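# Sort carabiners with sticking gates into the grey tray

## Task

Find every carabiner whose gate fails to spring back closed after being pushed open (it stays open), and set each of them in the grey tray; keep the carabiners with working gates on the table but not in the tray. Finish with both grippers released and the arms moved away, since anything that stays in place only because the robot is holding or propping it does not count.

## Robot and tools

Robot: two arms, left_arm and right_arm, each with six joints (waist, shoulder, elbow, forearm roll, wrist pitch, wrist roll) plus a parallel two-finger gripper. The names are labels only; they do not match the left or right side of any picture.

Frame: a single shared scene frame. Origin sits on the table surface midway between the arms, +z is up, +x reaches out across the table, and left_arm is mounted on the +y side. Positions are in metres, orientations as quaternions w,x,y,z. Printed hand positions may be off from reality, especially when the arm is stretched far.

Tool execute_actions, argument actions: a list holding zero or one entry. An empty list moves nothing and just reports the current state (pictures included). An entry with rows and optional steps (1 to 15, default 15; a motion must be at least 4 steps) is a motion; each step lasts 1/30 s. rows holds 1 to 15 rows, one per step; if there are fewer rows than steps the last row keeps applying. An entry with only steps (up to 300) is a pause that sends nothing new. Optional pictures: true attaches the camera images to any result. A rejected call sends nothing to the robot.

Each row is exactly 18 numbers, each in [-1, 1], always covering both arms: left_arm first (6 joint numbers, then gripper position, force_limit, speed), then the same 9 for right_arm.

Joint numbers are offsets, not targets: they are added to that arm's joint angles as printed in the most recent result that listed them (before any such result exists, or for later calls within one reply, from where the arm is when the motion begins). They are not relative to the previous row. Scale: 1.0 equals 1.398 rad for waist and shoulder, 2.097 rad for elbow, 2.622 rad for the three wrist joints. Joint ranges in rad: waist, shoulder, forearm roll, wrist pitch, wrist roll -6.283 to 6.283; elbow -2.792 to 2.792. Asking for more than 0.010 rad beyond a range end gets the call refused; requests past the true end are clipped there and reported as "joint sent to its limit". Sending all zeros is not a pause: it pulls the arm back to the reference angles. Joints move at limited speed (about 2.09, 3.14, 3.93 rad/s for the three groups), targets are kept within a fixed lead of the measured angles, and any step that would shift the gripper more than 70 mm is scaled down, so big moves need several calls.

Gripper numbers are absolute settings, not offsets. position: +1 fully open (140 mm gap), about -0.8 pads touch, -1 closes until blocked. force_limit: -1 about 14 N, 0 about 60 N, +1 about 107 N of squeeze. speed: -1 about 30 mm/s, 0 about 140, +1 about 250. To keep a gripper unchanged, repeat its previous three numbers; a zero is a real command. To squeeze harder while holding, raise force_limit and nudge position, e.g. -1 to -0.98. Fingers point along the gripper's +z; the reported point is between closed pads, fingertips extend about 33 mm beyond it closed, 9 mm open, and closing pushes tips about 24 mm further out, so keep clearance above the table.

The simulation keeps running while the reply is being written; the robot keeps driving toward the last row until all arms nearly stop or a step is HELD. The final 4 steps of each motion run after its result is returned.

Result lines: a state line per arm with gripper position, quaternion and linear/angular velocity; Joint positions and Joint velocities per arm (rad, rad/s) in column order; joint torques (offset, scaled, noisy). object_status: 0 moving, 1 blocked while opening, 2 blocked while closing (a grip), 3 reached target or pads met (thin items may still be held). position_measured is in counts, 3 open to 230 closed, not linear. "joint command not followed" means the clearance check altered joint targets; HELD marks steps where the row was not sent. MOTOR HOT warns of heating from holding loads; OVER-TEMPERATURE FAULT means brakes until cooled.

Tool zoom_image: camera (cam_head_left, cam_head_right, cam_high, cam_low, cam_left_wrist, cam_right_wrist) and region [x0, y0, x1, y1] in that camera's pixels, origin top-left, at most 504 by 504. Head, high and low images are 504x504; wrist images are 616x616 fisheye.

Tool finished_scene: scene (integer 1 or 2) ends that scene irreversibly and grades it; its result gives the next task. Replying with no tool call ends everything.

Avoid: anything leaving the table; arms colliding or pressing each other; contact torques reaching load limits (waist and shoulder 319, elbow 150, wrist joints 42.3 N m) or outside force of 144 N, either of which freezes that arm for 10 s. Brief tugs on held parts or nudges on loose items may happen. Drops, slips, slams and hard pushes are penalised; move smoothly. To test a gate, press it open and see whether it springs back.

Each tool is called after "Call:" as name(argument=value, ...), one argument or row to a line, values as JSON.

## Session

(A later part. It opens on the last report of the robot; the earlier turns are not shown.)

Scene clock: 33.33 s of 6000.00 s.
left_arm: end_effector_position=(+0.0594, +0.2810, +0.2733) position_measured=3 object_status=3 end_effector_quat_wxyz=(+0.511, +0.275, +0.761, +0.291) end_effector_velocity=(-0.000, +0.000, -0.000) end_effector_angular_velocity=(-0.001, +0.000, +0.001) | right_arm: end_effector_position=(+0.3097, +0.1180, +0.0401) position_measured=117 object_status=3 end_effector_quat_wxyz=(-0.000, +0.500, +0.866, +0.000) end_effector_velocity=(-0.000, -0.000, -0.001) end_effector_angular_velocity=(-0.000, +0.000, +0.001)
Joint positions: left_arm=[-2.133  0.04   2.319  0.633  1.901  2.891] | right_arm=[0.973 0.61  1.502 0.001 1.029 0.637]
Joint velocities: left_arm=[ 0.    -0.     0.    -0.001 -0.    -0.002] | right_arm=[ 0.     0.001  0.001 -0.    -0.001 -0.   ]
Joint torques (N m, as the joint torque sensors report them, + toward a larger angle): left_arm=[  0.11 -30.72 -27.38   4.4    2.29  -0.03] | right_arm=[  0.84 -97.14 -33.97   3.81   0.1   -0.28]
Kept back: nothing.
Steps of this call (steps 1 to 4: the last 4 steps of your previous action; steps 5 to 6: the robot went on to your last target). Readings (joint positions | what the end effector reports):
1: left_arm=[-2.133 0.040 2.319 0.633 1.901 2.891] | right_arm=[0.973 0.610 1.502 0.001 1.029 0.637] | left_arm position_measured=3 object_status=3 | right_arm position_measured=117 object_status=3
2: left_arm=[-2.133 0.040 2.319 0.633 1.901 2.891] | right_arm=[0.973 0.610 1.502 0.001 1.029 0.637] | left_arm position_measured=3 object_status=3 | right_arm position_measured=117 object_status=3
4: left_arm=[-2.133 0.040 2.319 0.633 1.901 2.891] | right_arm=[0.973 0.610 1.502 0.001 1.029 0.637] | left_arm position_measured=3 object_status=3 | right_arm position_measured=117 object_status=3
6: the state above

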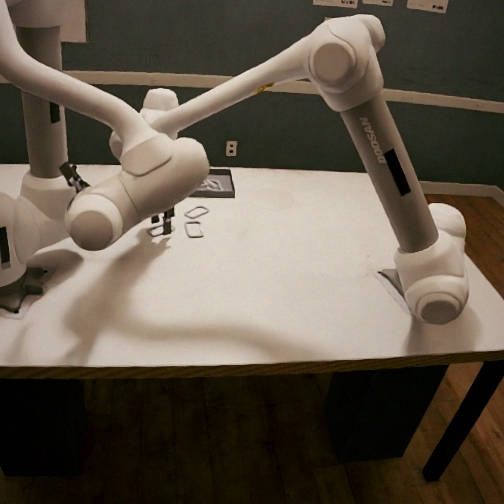

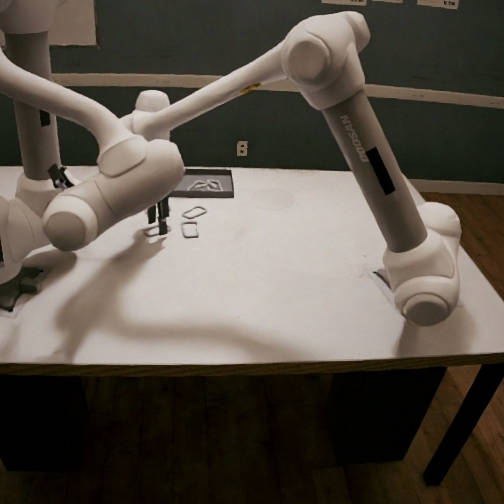

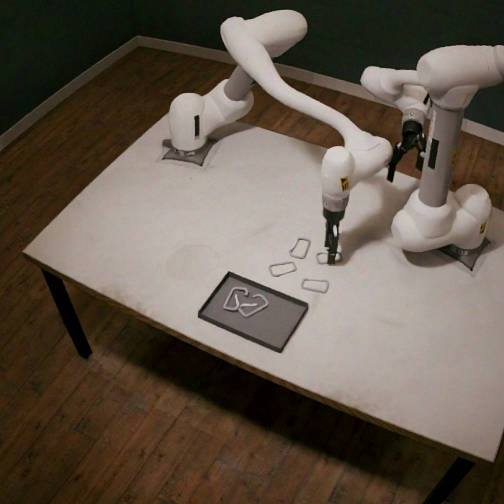

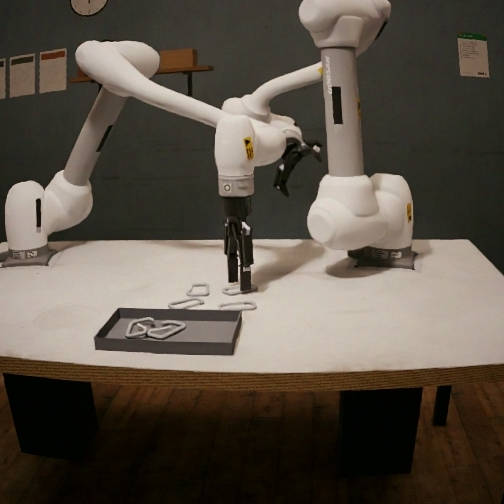

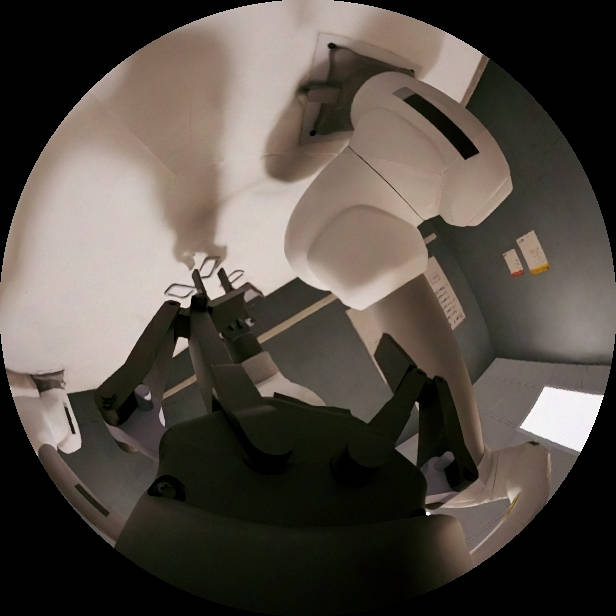

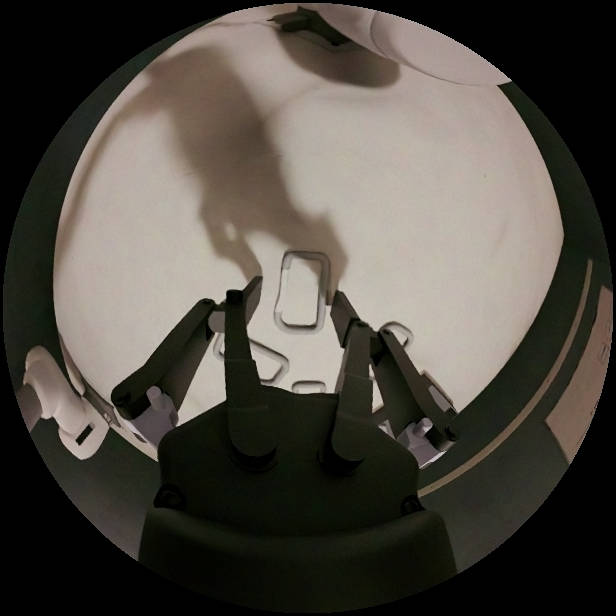

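Call:
execute_actions(
  actions=[
    {"rows":[[0,0,0,0,0,0,1,0,0,0,0.001,0.0005,0,-0.0009,0,-0.45,-0.3,0]],"steps":15},
  ],
)

Call:
execute_actions(
  actions=[
    {"steps":6},
  ],
  pictures=true,
)

Call:
zoom_image(
  camera="cam_right_wrist",
  region=[200,180,420,400],
)

Call:
execute_actions(
  actions=[
    {"rows":[[0,0,0,0,0,0,1,0,0,0,-0.0012,-0.0005,0,0.001,0,0.1,-0.3,0]],"steps":15},
  ],
)

Call:
execute_actions(
  actions=[
    {"steps":8},
  ],
  pictures=true,
)

Call:
zoom_image(
  camera="cam_right_wrist",
  region=[200,180,420,400],
)

Scene clock: 33.90 s of 6000.00 s.
left_arm: end_effector_position=(+0.0594, +0.2810, +0.2733) position_measured=3 object_status=3 end_effector_quat_wxyz=(+0.511, +0.275, +0.761, +0.291) end_effector_velocity=(-0.000, +0.000, -0.000) end_effector_angular_velocity=(+0.001, -0.001, +0.001) | right_arm: end_effector_position=(+0.3099, +0.1183, +0.0389) position_measured=165 object_status=0 end_effector_quat_wxyz=(-0.000, +0.500, +0.866, +0.001) end_effector_velocity=(-0.001, -0.002, -0.001) end_effector_angular_velocity=(-0.002, +0.001, +0.001)
Joint positions: left_arm=[-2.133  0.04   2.319  0.633  1.901  2.891] | right_arm=[0.973 0.611 1.503 0.    1.026 0.637]
Joint velocities: left_arm=[-0.     0.002  0.    -0.001  0.    -0.001] | right_arm=[ 0.    -0.001  0.003 -0.001  0.    -0.   ]
Joint torques (N m, as the joint torque sensors report them, + toward a larger angle): left_arm=[ -0.19 -31.74 -27.6    4.39   2.25  -0.1 ] | right_arm=[ 12.35 -39.31   5.04   8.22   4.79  -0.18]
Steps of this call (steps 1 to 6: the robot went on to your last target; steps 7 to 17: the first 11 steps of this action). Readings (joint positions | what the end effector reports):
7: left_arm=[-2.133 0.040 2.319 0.633 1.901 2.891] | right_arm=[0.973 0.610 1.502 0.001 1.028 0.637] | left_arm position_measured=3 object_status=3 | right_arm position_measured=117 object_status=0
8: left_arm=[-2.133 0.040 2.319 0.633 1.901 2.891] | right_arm=[0.973 0.610 1.502 0.001 1.028 0.637] | left_arm position_measured=3 object_status=3 | right_arm position_measured=119 object_status=0
10: left_arm=[-2.133 0.040 2.319 0.633 1.901 2.891] | right_arm=[0.973 0.611 1.503 0.001 1.027 0.637] | left_arm position_measured=3 object_status=3 | right_arm position_measured=134 object_status=0
14: left_arm=[-2.133 0.040 2.319 0.633 1.901 2.891] | right_arm=[0.973 0.611 1.503 0.000 1.026 0.637] | left_arm position_measured=3 object_status=3 | right_arm position_measured=164 object_status=0
17: the state above

Scene clock: 34.10 s of 6000.00 s.
left_arm: end_effector_position=(+0.0594, +0.2810, +0.2733) position_measured=3 object_status=3 end_effector_quat_wxyz=(+0.511, +0.275, +0.761, +0.291) end_effector_velocity=(+0.000, +0.000, +0.000) end_effector_angular_velocity=(-0.001, +0.001, -0.000) | right_arm: end_effector_position=(+0.3097, +0.1181, +0.0387) position_measured=165 object_status=2 end_effector_quat_wxyz=(-0.000, +0.500, +0.866, +0.001) end_effector_velocity=(-0.000, -0.001, -0.001) end_effector_angular_velocity=(-0.002, +0.001, -0.000)
Joint positions: left_arm=[-2.133  0.04   2.319  0.633  1.901  2.891] | right_arm=[0.973 0.611 1.503 0.001 1.026 0.637]
Joint velocities: left_arm=[-0.    -0.001 -0.     0.     0.    -0.   ] | right_arm=[-0.001  0.001  0.001  0.     0.    -0.   ]
Joint torques (N m, as the joint torque sensors report them, + toward a larger angle): left_arm=[ -0.27 -32.04 -27.78   4.35   2.18   0.03] | right_arm=[ 12.02 -32.78  10.25   8.04   6.22  -0.19]
Kept back: nothing.
Steps of this call (steps 1 to 4: the last 4 steps of your previous action; steps 5 to 6: the robot went on to your last target). Readings (joint positions | what the end effector reports):
1: left_arm=[-2.133 0.040 2.319 0.633 1.901 2.891] | right_arm=[0.973 0.611 1.503 0.000 1.026 0.637] | left_arm position_measured=3 object_status=3 | right_arm position_measured=165 object_status=0
2: left_arm=[-2.133 0.040 2.319 0.633 1.901 2.891] | right_arm=[0.973 0.611 1.503 0.000 1.026 0.637] | left_arm position_measured=3 object_status=3 | right_arm position_measured=165 object_status=0
4: left_arm=[-2.133 0.040 2.319 0.633 1.901 2.891] | right_arm=[0.973 0.611 1.503 0.000 1.026 0.637] | left_arm position_measured=3 object_status=3 | right_arm position_measured=165 object_status=2
6: the state above

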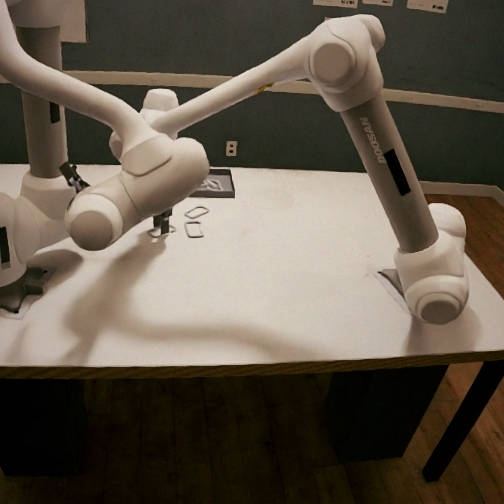

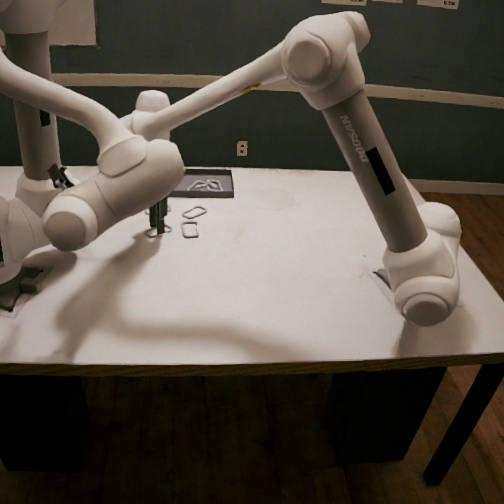

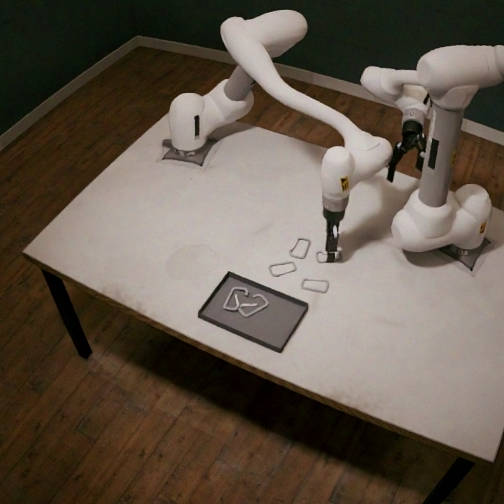

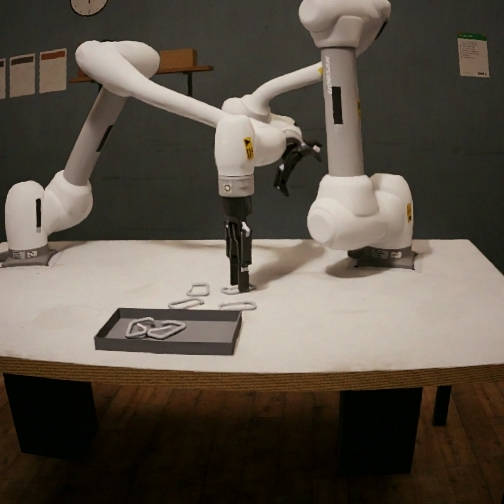

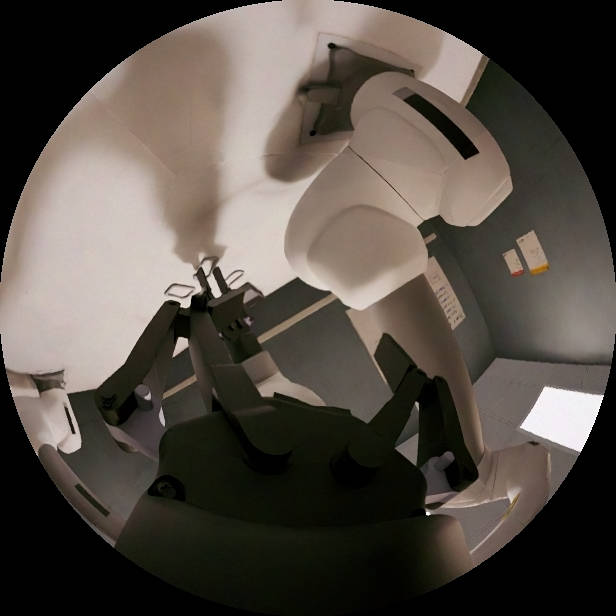

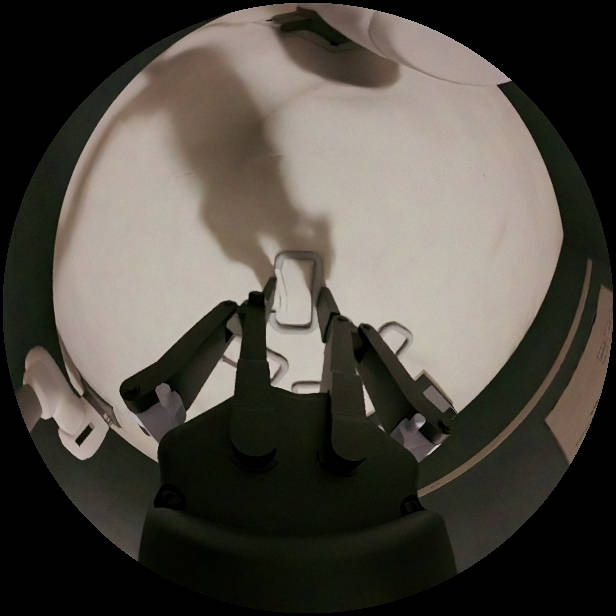

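Region (200, 180, 420, 400) of cam_right_wrist's 616x616 image, scaled by 2.291, with more detail than that image has.

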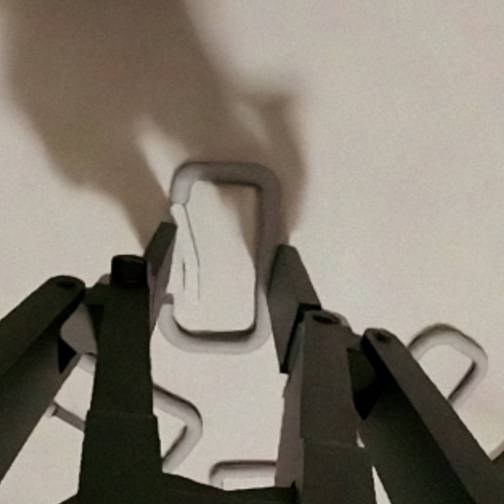

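Scene clock: 34.47 s of 6000.00 s.
left_arm: end_effector_position=(+0.0594, +0.2810, +0.2733) position_measured=3 object_status=3 end_effector_quat_wxyz=(+0.511, +0.275, +0.761, +0.291) end_effector_velocity=(-0.000, +0.000, -0.000) end_effector_angular_velocity=(+0.001, -0.001, +0.000) | right_arm: end_effector_position=(+0.3096, +0.1180, +0.0403) position_measured=117 object_status=0 end_effector_quat_wxyz=(-0.000, +0.500, +0.866, +0.001) end_effector_velocity=(+0.001, +0.001, +0.002) end_effector_angular_velocity=(+0.003, -0.002, -0.000)
Joint positions: left_arm=[-2.133  0.04   2.319  0.633  1.901  2.891] | right_arm=[0.973 0.61  1.502 0.001 1.029 0.637]
Joint velocities: left_arm=[-0.001  0.001 -0.    -0.001 -0.    -0.   ] | right_arm=[-0.    -0.002 -0.001 -0.     0.     0.001]
Joint torques (N m, as the joint torque sensors report them, + toward a larger angle): left_arm=[  0.   -30.5  -27.74   4.32   2.41   0.06] | right_arm=[  3.76 -96.39 -34.81   4.05  -0.08  -0.36]
Steps of this call (steps 1 to 11: the first 11 steps of this action). Readings (joint positions | what the end effector reports):
1: left_arm=[-2.133 0.040 2.319 0.633 1.901 2.891] | right_arm=[0.973 0.611 1.503 0.001 1.026 0.637] | left_arm position_measured=3 object_status=3 | right_arm position_measured=165 object_status=0
2: left_arm=[-2.133 0.040 2.319 0.633 1.901 2.891] | right_arm=[0.973 0.611 1.503 0.001 1.027 0.637] | left_arm position_measured=3 object_status=3 | right_arm position_measured=165 object_status=0
4: left_arm=[-2.133 0.040 2.319 0.633 1.901 2.891] | right_arm=[0.973 0.611 1.503 0.001 1.028 0.637] | left_arm position_measured=3 object_status=3 | right_arm position_measured=147 object_status=0
8: left_arm=[-2.133 0.040 2.319 0.633 1.901 2.891] | right_arm=[0.973 0.610 1.502 0.001 1.029 0.637] | left_arm position_measured=3 object_status=3 | right_arm position_measured=118 object_status=0
11: the state above

Scene clock: 34.73 s of 6000.00 s.
left_arm: end_effector_position=(+0.0594, +0.2810, +0.2733) position_measured=3 object_status=3 end_effector_quat_wxyz=(+0.511, +0.275, +0.761, +0.291) end_effector_velocity=(+0.000, -0.000, +0.000) end_effector_angular_velocity=(-0.002, -0.000, +0.001) | right_arm: end_effector_position=(+0.3097, +0.1181, +0.0406) position_measured=117 object_status=3 end_effector_quat_wxyz=(-0.000, +0.500, +0.866, +0.001) end_effector_velocity=(+0.000, +0.000, +0.001) end_effector_angular_velocity=(+0.001, -0.000, +0.000)
Joint positions: left_arm=[-2.133  0.04   2.319  0.633  1.901  2.891] | right_arm=[0.973 0.61  1.502 0.001 1.029 0.637]
Joint velocities: left_arm=[ 0.    -0.     0.     0.    -0.    -0.002] | right_arm=[ 0.    -0.001  0.    -0.    -0.     0.   ]
Joint torques (N m, as the joint torque sensors report them, + toward a larger angle): left_arm=[ -0.17 -31.22 -27.66   4.36   2.28   0.11] | right_arm=[  4.53 -94.57 -34.43   4.31  -0.11  -0.29]
Kept back: nothing.
Steps of this call (steps 1 to 4: the last 4 steps of your previous action; steps 5 to 8: the robot went on to your last target). Readings (joint positions | what the end effector reports):
1: left_arm=[-2.133 0.040 2.319 0.633 1.901 2.891] | right_arm=[0.973 0.610 1.502 0.001 1.029 0.637] | left_arm position_measured=3 object_status=3 | right_arm position_measured=117 object_status=0
2: left_arm=[-2.133 0.040 2.319 0.633 1.901 2.891] | right_arm=[0.973 0.610 1.502 0.001 1.029 0.637] | left_arm position_measured=3 object_status=3 | right_arm position_measured=117 object_status=0
4: left_arm=[-2.133 0.040 2.319 0.633 1.901 2.891] | right_arm=[0.973 0.610 1.502 0.001 1.029 0.637] | left_arm position_measured=3 object_status=3 | right_arm position_measured=117 object_status=3
8: the state above

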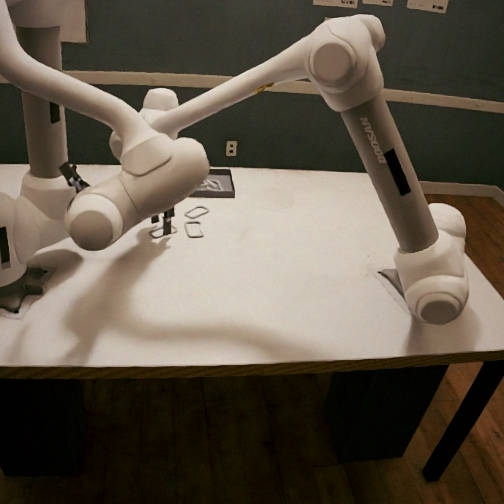

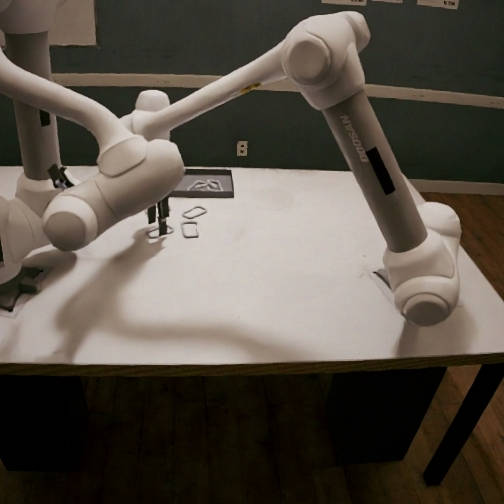

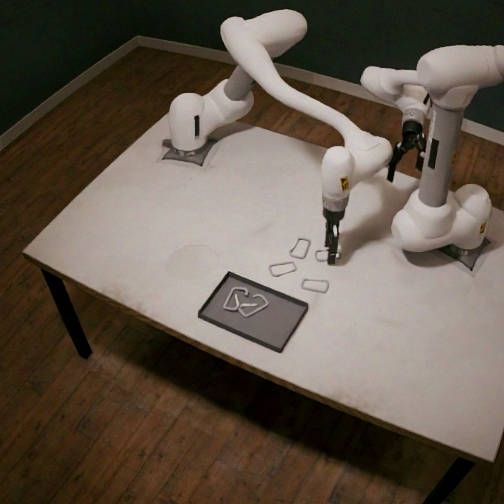

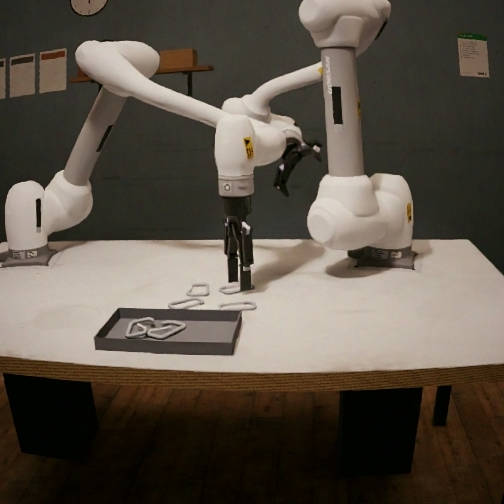

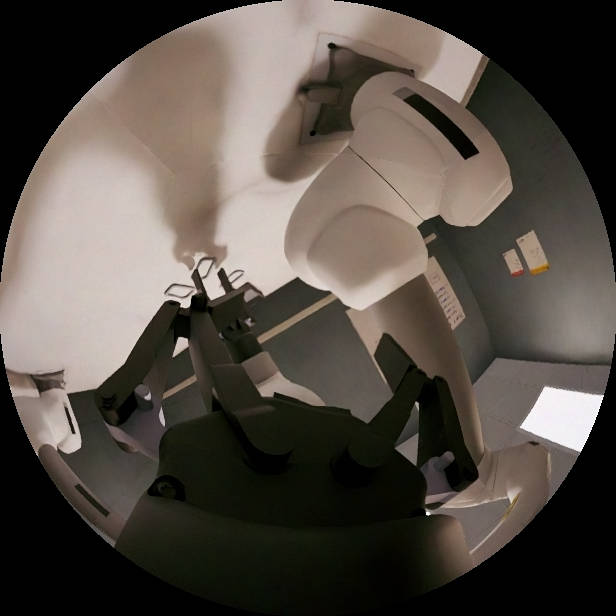

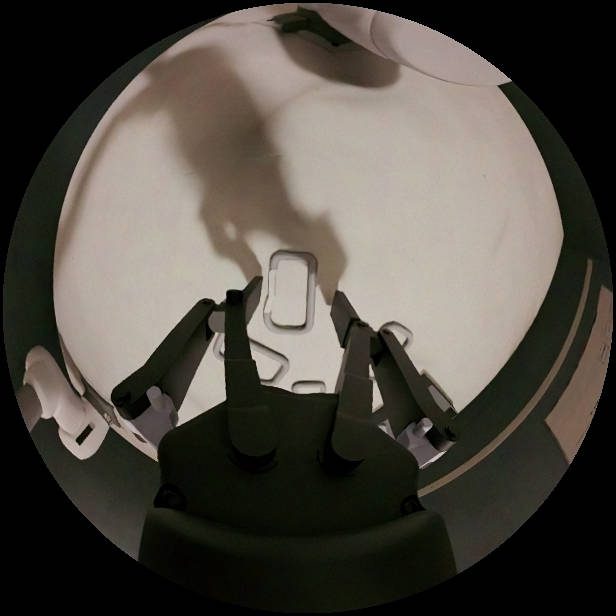

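Region (200, 180, 420, 400) of cam_right_wrist's 616x616 image, scaled by 2.291, with more detail than that image has.

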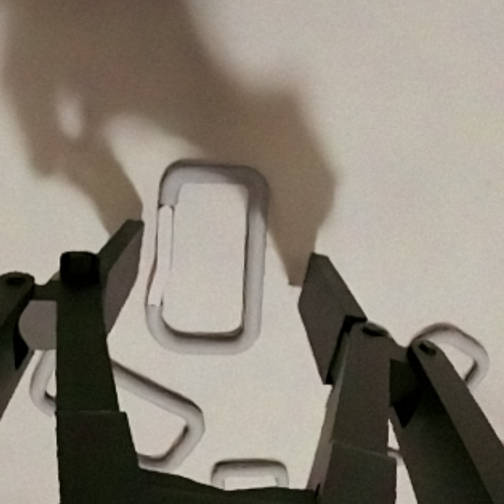

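Call:
execute_actions(
  actions=[
    {"rows":[[0,0,0,0,0,0,1,0,0,0.0127,-0.0022,0.0025,0,-0.0008,0.0068,0.1,-0.3,0]],"steps":12},
  ],
)

Call:
execute_actions(
  actions=[
    {"steps":5},
  ],
  pictures=true,
)

Call:
zoom_image(
  camera="cam_right_wrist",
  region=[200,180,420,400],
)

Scene clock: 35.30 s of 6000.00 s.
left_arm: end_effector_position=(+0.0594, +0.2810, +0.2733) position_measured=3 object_status=3 end_effector_quat_wxyz=(+0.511, +0.275, +0.761, +0.291) end_effector_velocity=(-0.000, +0.000, +0.000) end_effector_angular_velocity=(-0.003, +0.001, -0.002) | right_arm: end_effector_position=(+0.2956, +0.1211, +0.0406) position_measured=117 object_status=3 end_effector_quat_wxyz=(-0.000, +0.500, +0.866, +0.001) end_effector_velocity=(-0.008, +0.001, -0.002) end_effector_angular_velocity=(-0.001, +0.000, -0.001)
Joint positions: left_arm=[-2.133  0.04   2.319  0.633  1.901  2.891] | right_arm=[0.99  0.607 1.507 0.    1.027 0.654]
Joint velocities: left_arm=[-0.001 -0.003 -0.     0.     0.    -0.001] | right_arm=[ 0.009 -0.     0.003  0.    -0.002  0.01 ]
Joint torques (N m, as the joint torque sensors report them, + toward a larger angle): left_arm=[  0.03 -31.05 -27.61   4.33   2.12   0.02] | right_arm=[  0.97 -98.85 -34.3    3.67  -0.16  -0.06]
Steps of this call (steps 1 to 9: the robot went on to your last target; steps 10 to 17: the first 8 steps of this action). Readings (joint positions | what the end effector reports):
10: left_arm=[-2.133 0.040 2.319 0.633 1.901 2.891] | right_arm=[0.973 0.609 1.502 0.001 1.029 0.637] | left_arm position_measured=3 object_status=3 | right_arm position_measured=117 object_status=3
11: left_arm=[-2.133 0.040 2.319 0.633 1.901 2.891] | right_arm=[0.975 0.609 1.503 0.000 1.029 0.640] | left_arm position_measured=3 object_status=3 | right_arm position_measured=117 object_status=3
13: left_arm=[-2.133 0.040 2.319 0.633 1.901 2.891] | right_arm=[0.985 0.607 1.505 0.000 1.028 0.650] | left_arm position_measured=3 object_status=3 | right_arm position_measured=117 object_status=3
17: the state above

Scene clock: 35.47 s of 6000.00 s.
left_arm: end_effector_position=(+0.0594, +0.2810, +0.2733) position_measured=3 object_status=3 end_effector_quat_wxyz=(+0.511, +0.275, +0.761, +0.291) end_effector_velocity=(-0.000, -0.000, -0.000) end_effector_angular_velocity=(+0.000, -0.001, -0.001) | right_arm: end_effector_position=(+0.2951, +0.1212, +0.0406) position_measured=117 object_status=3 end_effector_quat_wxyz=(-0.000, +0.500, +0.866, +0.001) end_effector_velocity=(-0.001, +0.001, +0.001) end_effector_angular_velocity=(+0.001, -0.001, +0.001)
Joint positions: left_arm=[-2.133  0.04   2.319  0.633  1.901  2.891] | right_arm=[0.99  0.606 1.507 0.    1.027 0.655]
Joint velocities: left_arm=[-0.001  0.001 -0.    -0.     0.    -0.001] | right_arm=[ 0.001 -0.001 -0.    -0.     0.     0.001]
Joint torques (N m, as the joint torque sensors report them, + toward a larger angle): left_arm=[ -0.69 -31.5  -27.82   4.3    2.24  -0.04] | right_arm=[  0.76 -94.8  -34.2    3.84  -0.07  -0.14]
Kept back: nothing.
Steps of this call (steps 1 to 4: the last 4 steps of your previous action; step 5: the robot went on to your last target). Readings (joint positions | what the end effector reports):
1: left_arm=[-2.133 0.040 2.319 0.633 1.901 2.891] | right_arm=[0.990 0.607 1.507 0.000 1.027 0.655] | left_arm position_measured=3 object_status=3 | right_arm position_measured=117 object_status=3
2: left_arm=[-2.133 0.040 2.319 0.633 1.901 2.891] | right_arm=[0.990 0.607 1.507 0.000 1.027 0.655] | left_arm position_measured=3 object_status=3 | right_arm position_measured=117 object_status=3
4: left_arm=[-2.133 0.040 2.319 0.633 1.901 2.891] | right_arm=[0.990 0.606 1.507 0.000 1.027 0.655] | left_arm position_measured=3 object_status=3 | right_arm position_measured=117 object_status=3
5: the state above

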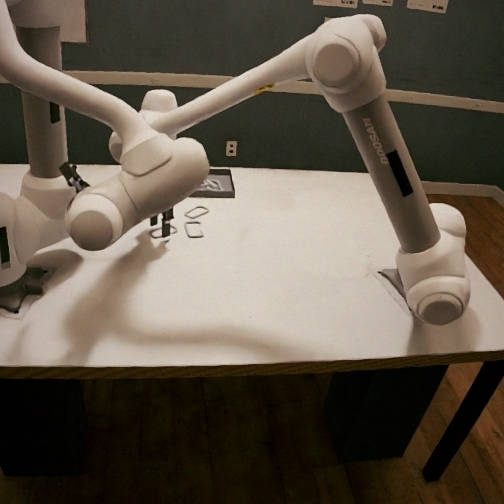

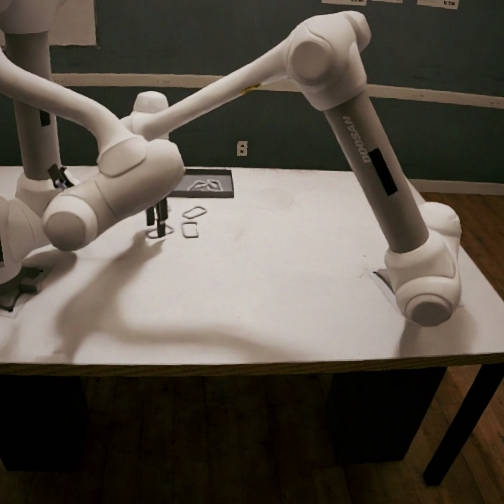

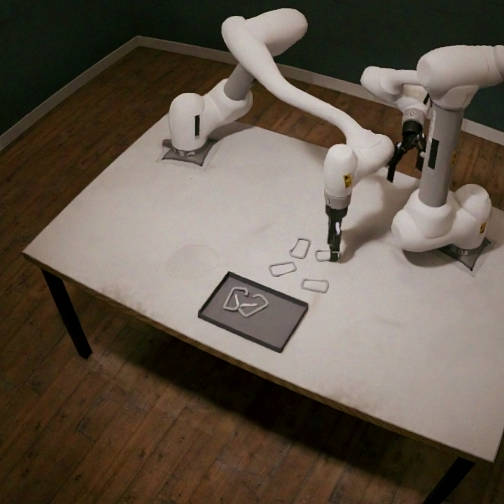

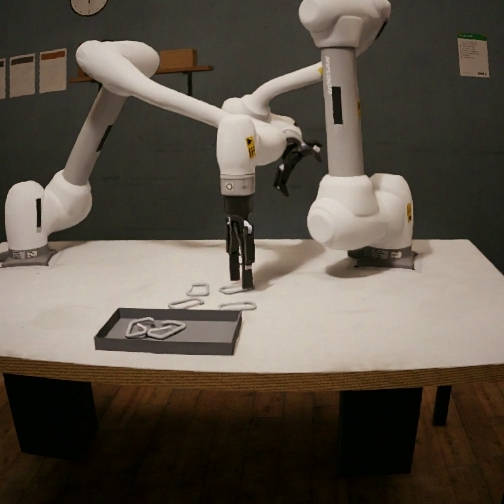

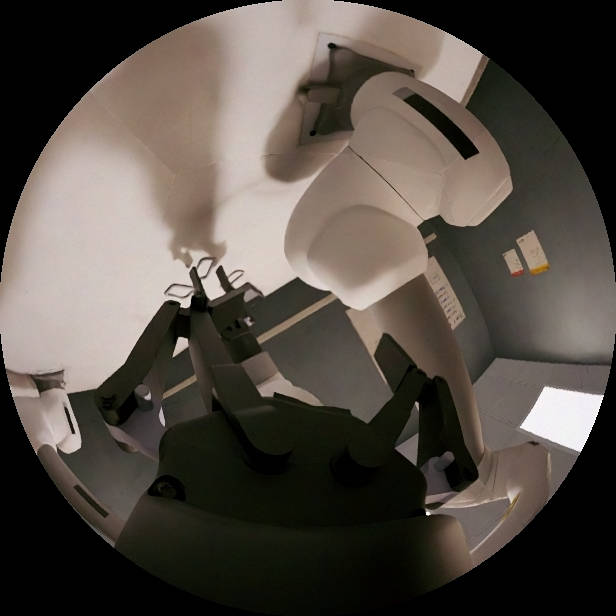

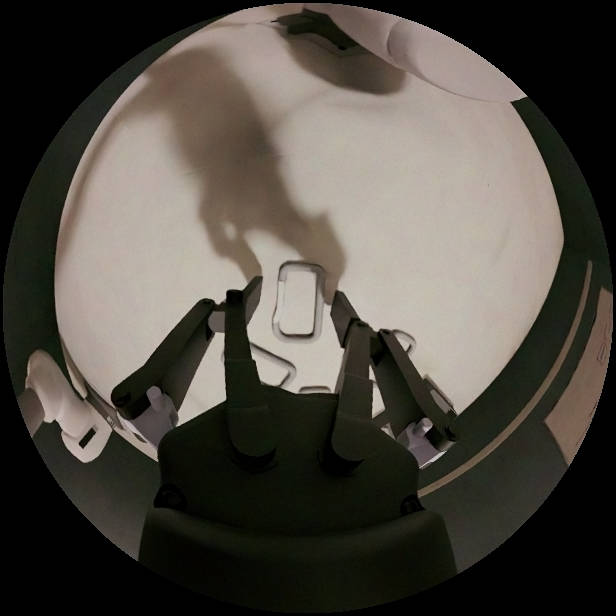

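Region (200, 180, 420, 400) of cam_right_wrist's 616x616 image, scaled by 2.291, with more detail than that image has.

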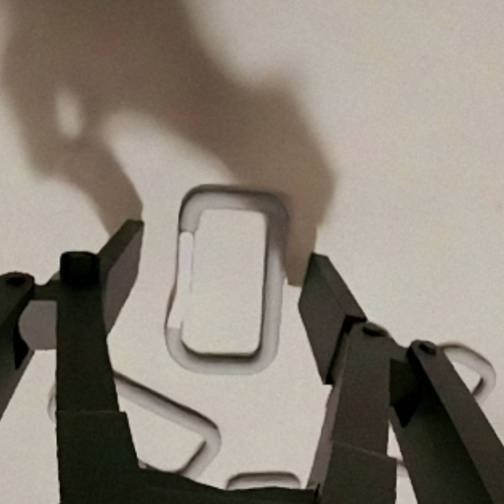

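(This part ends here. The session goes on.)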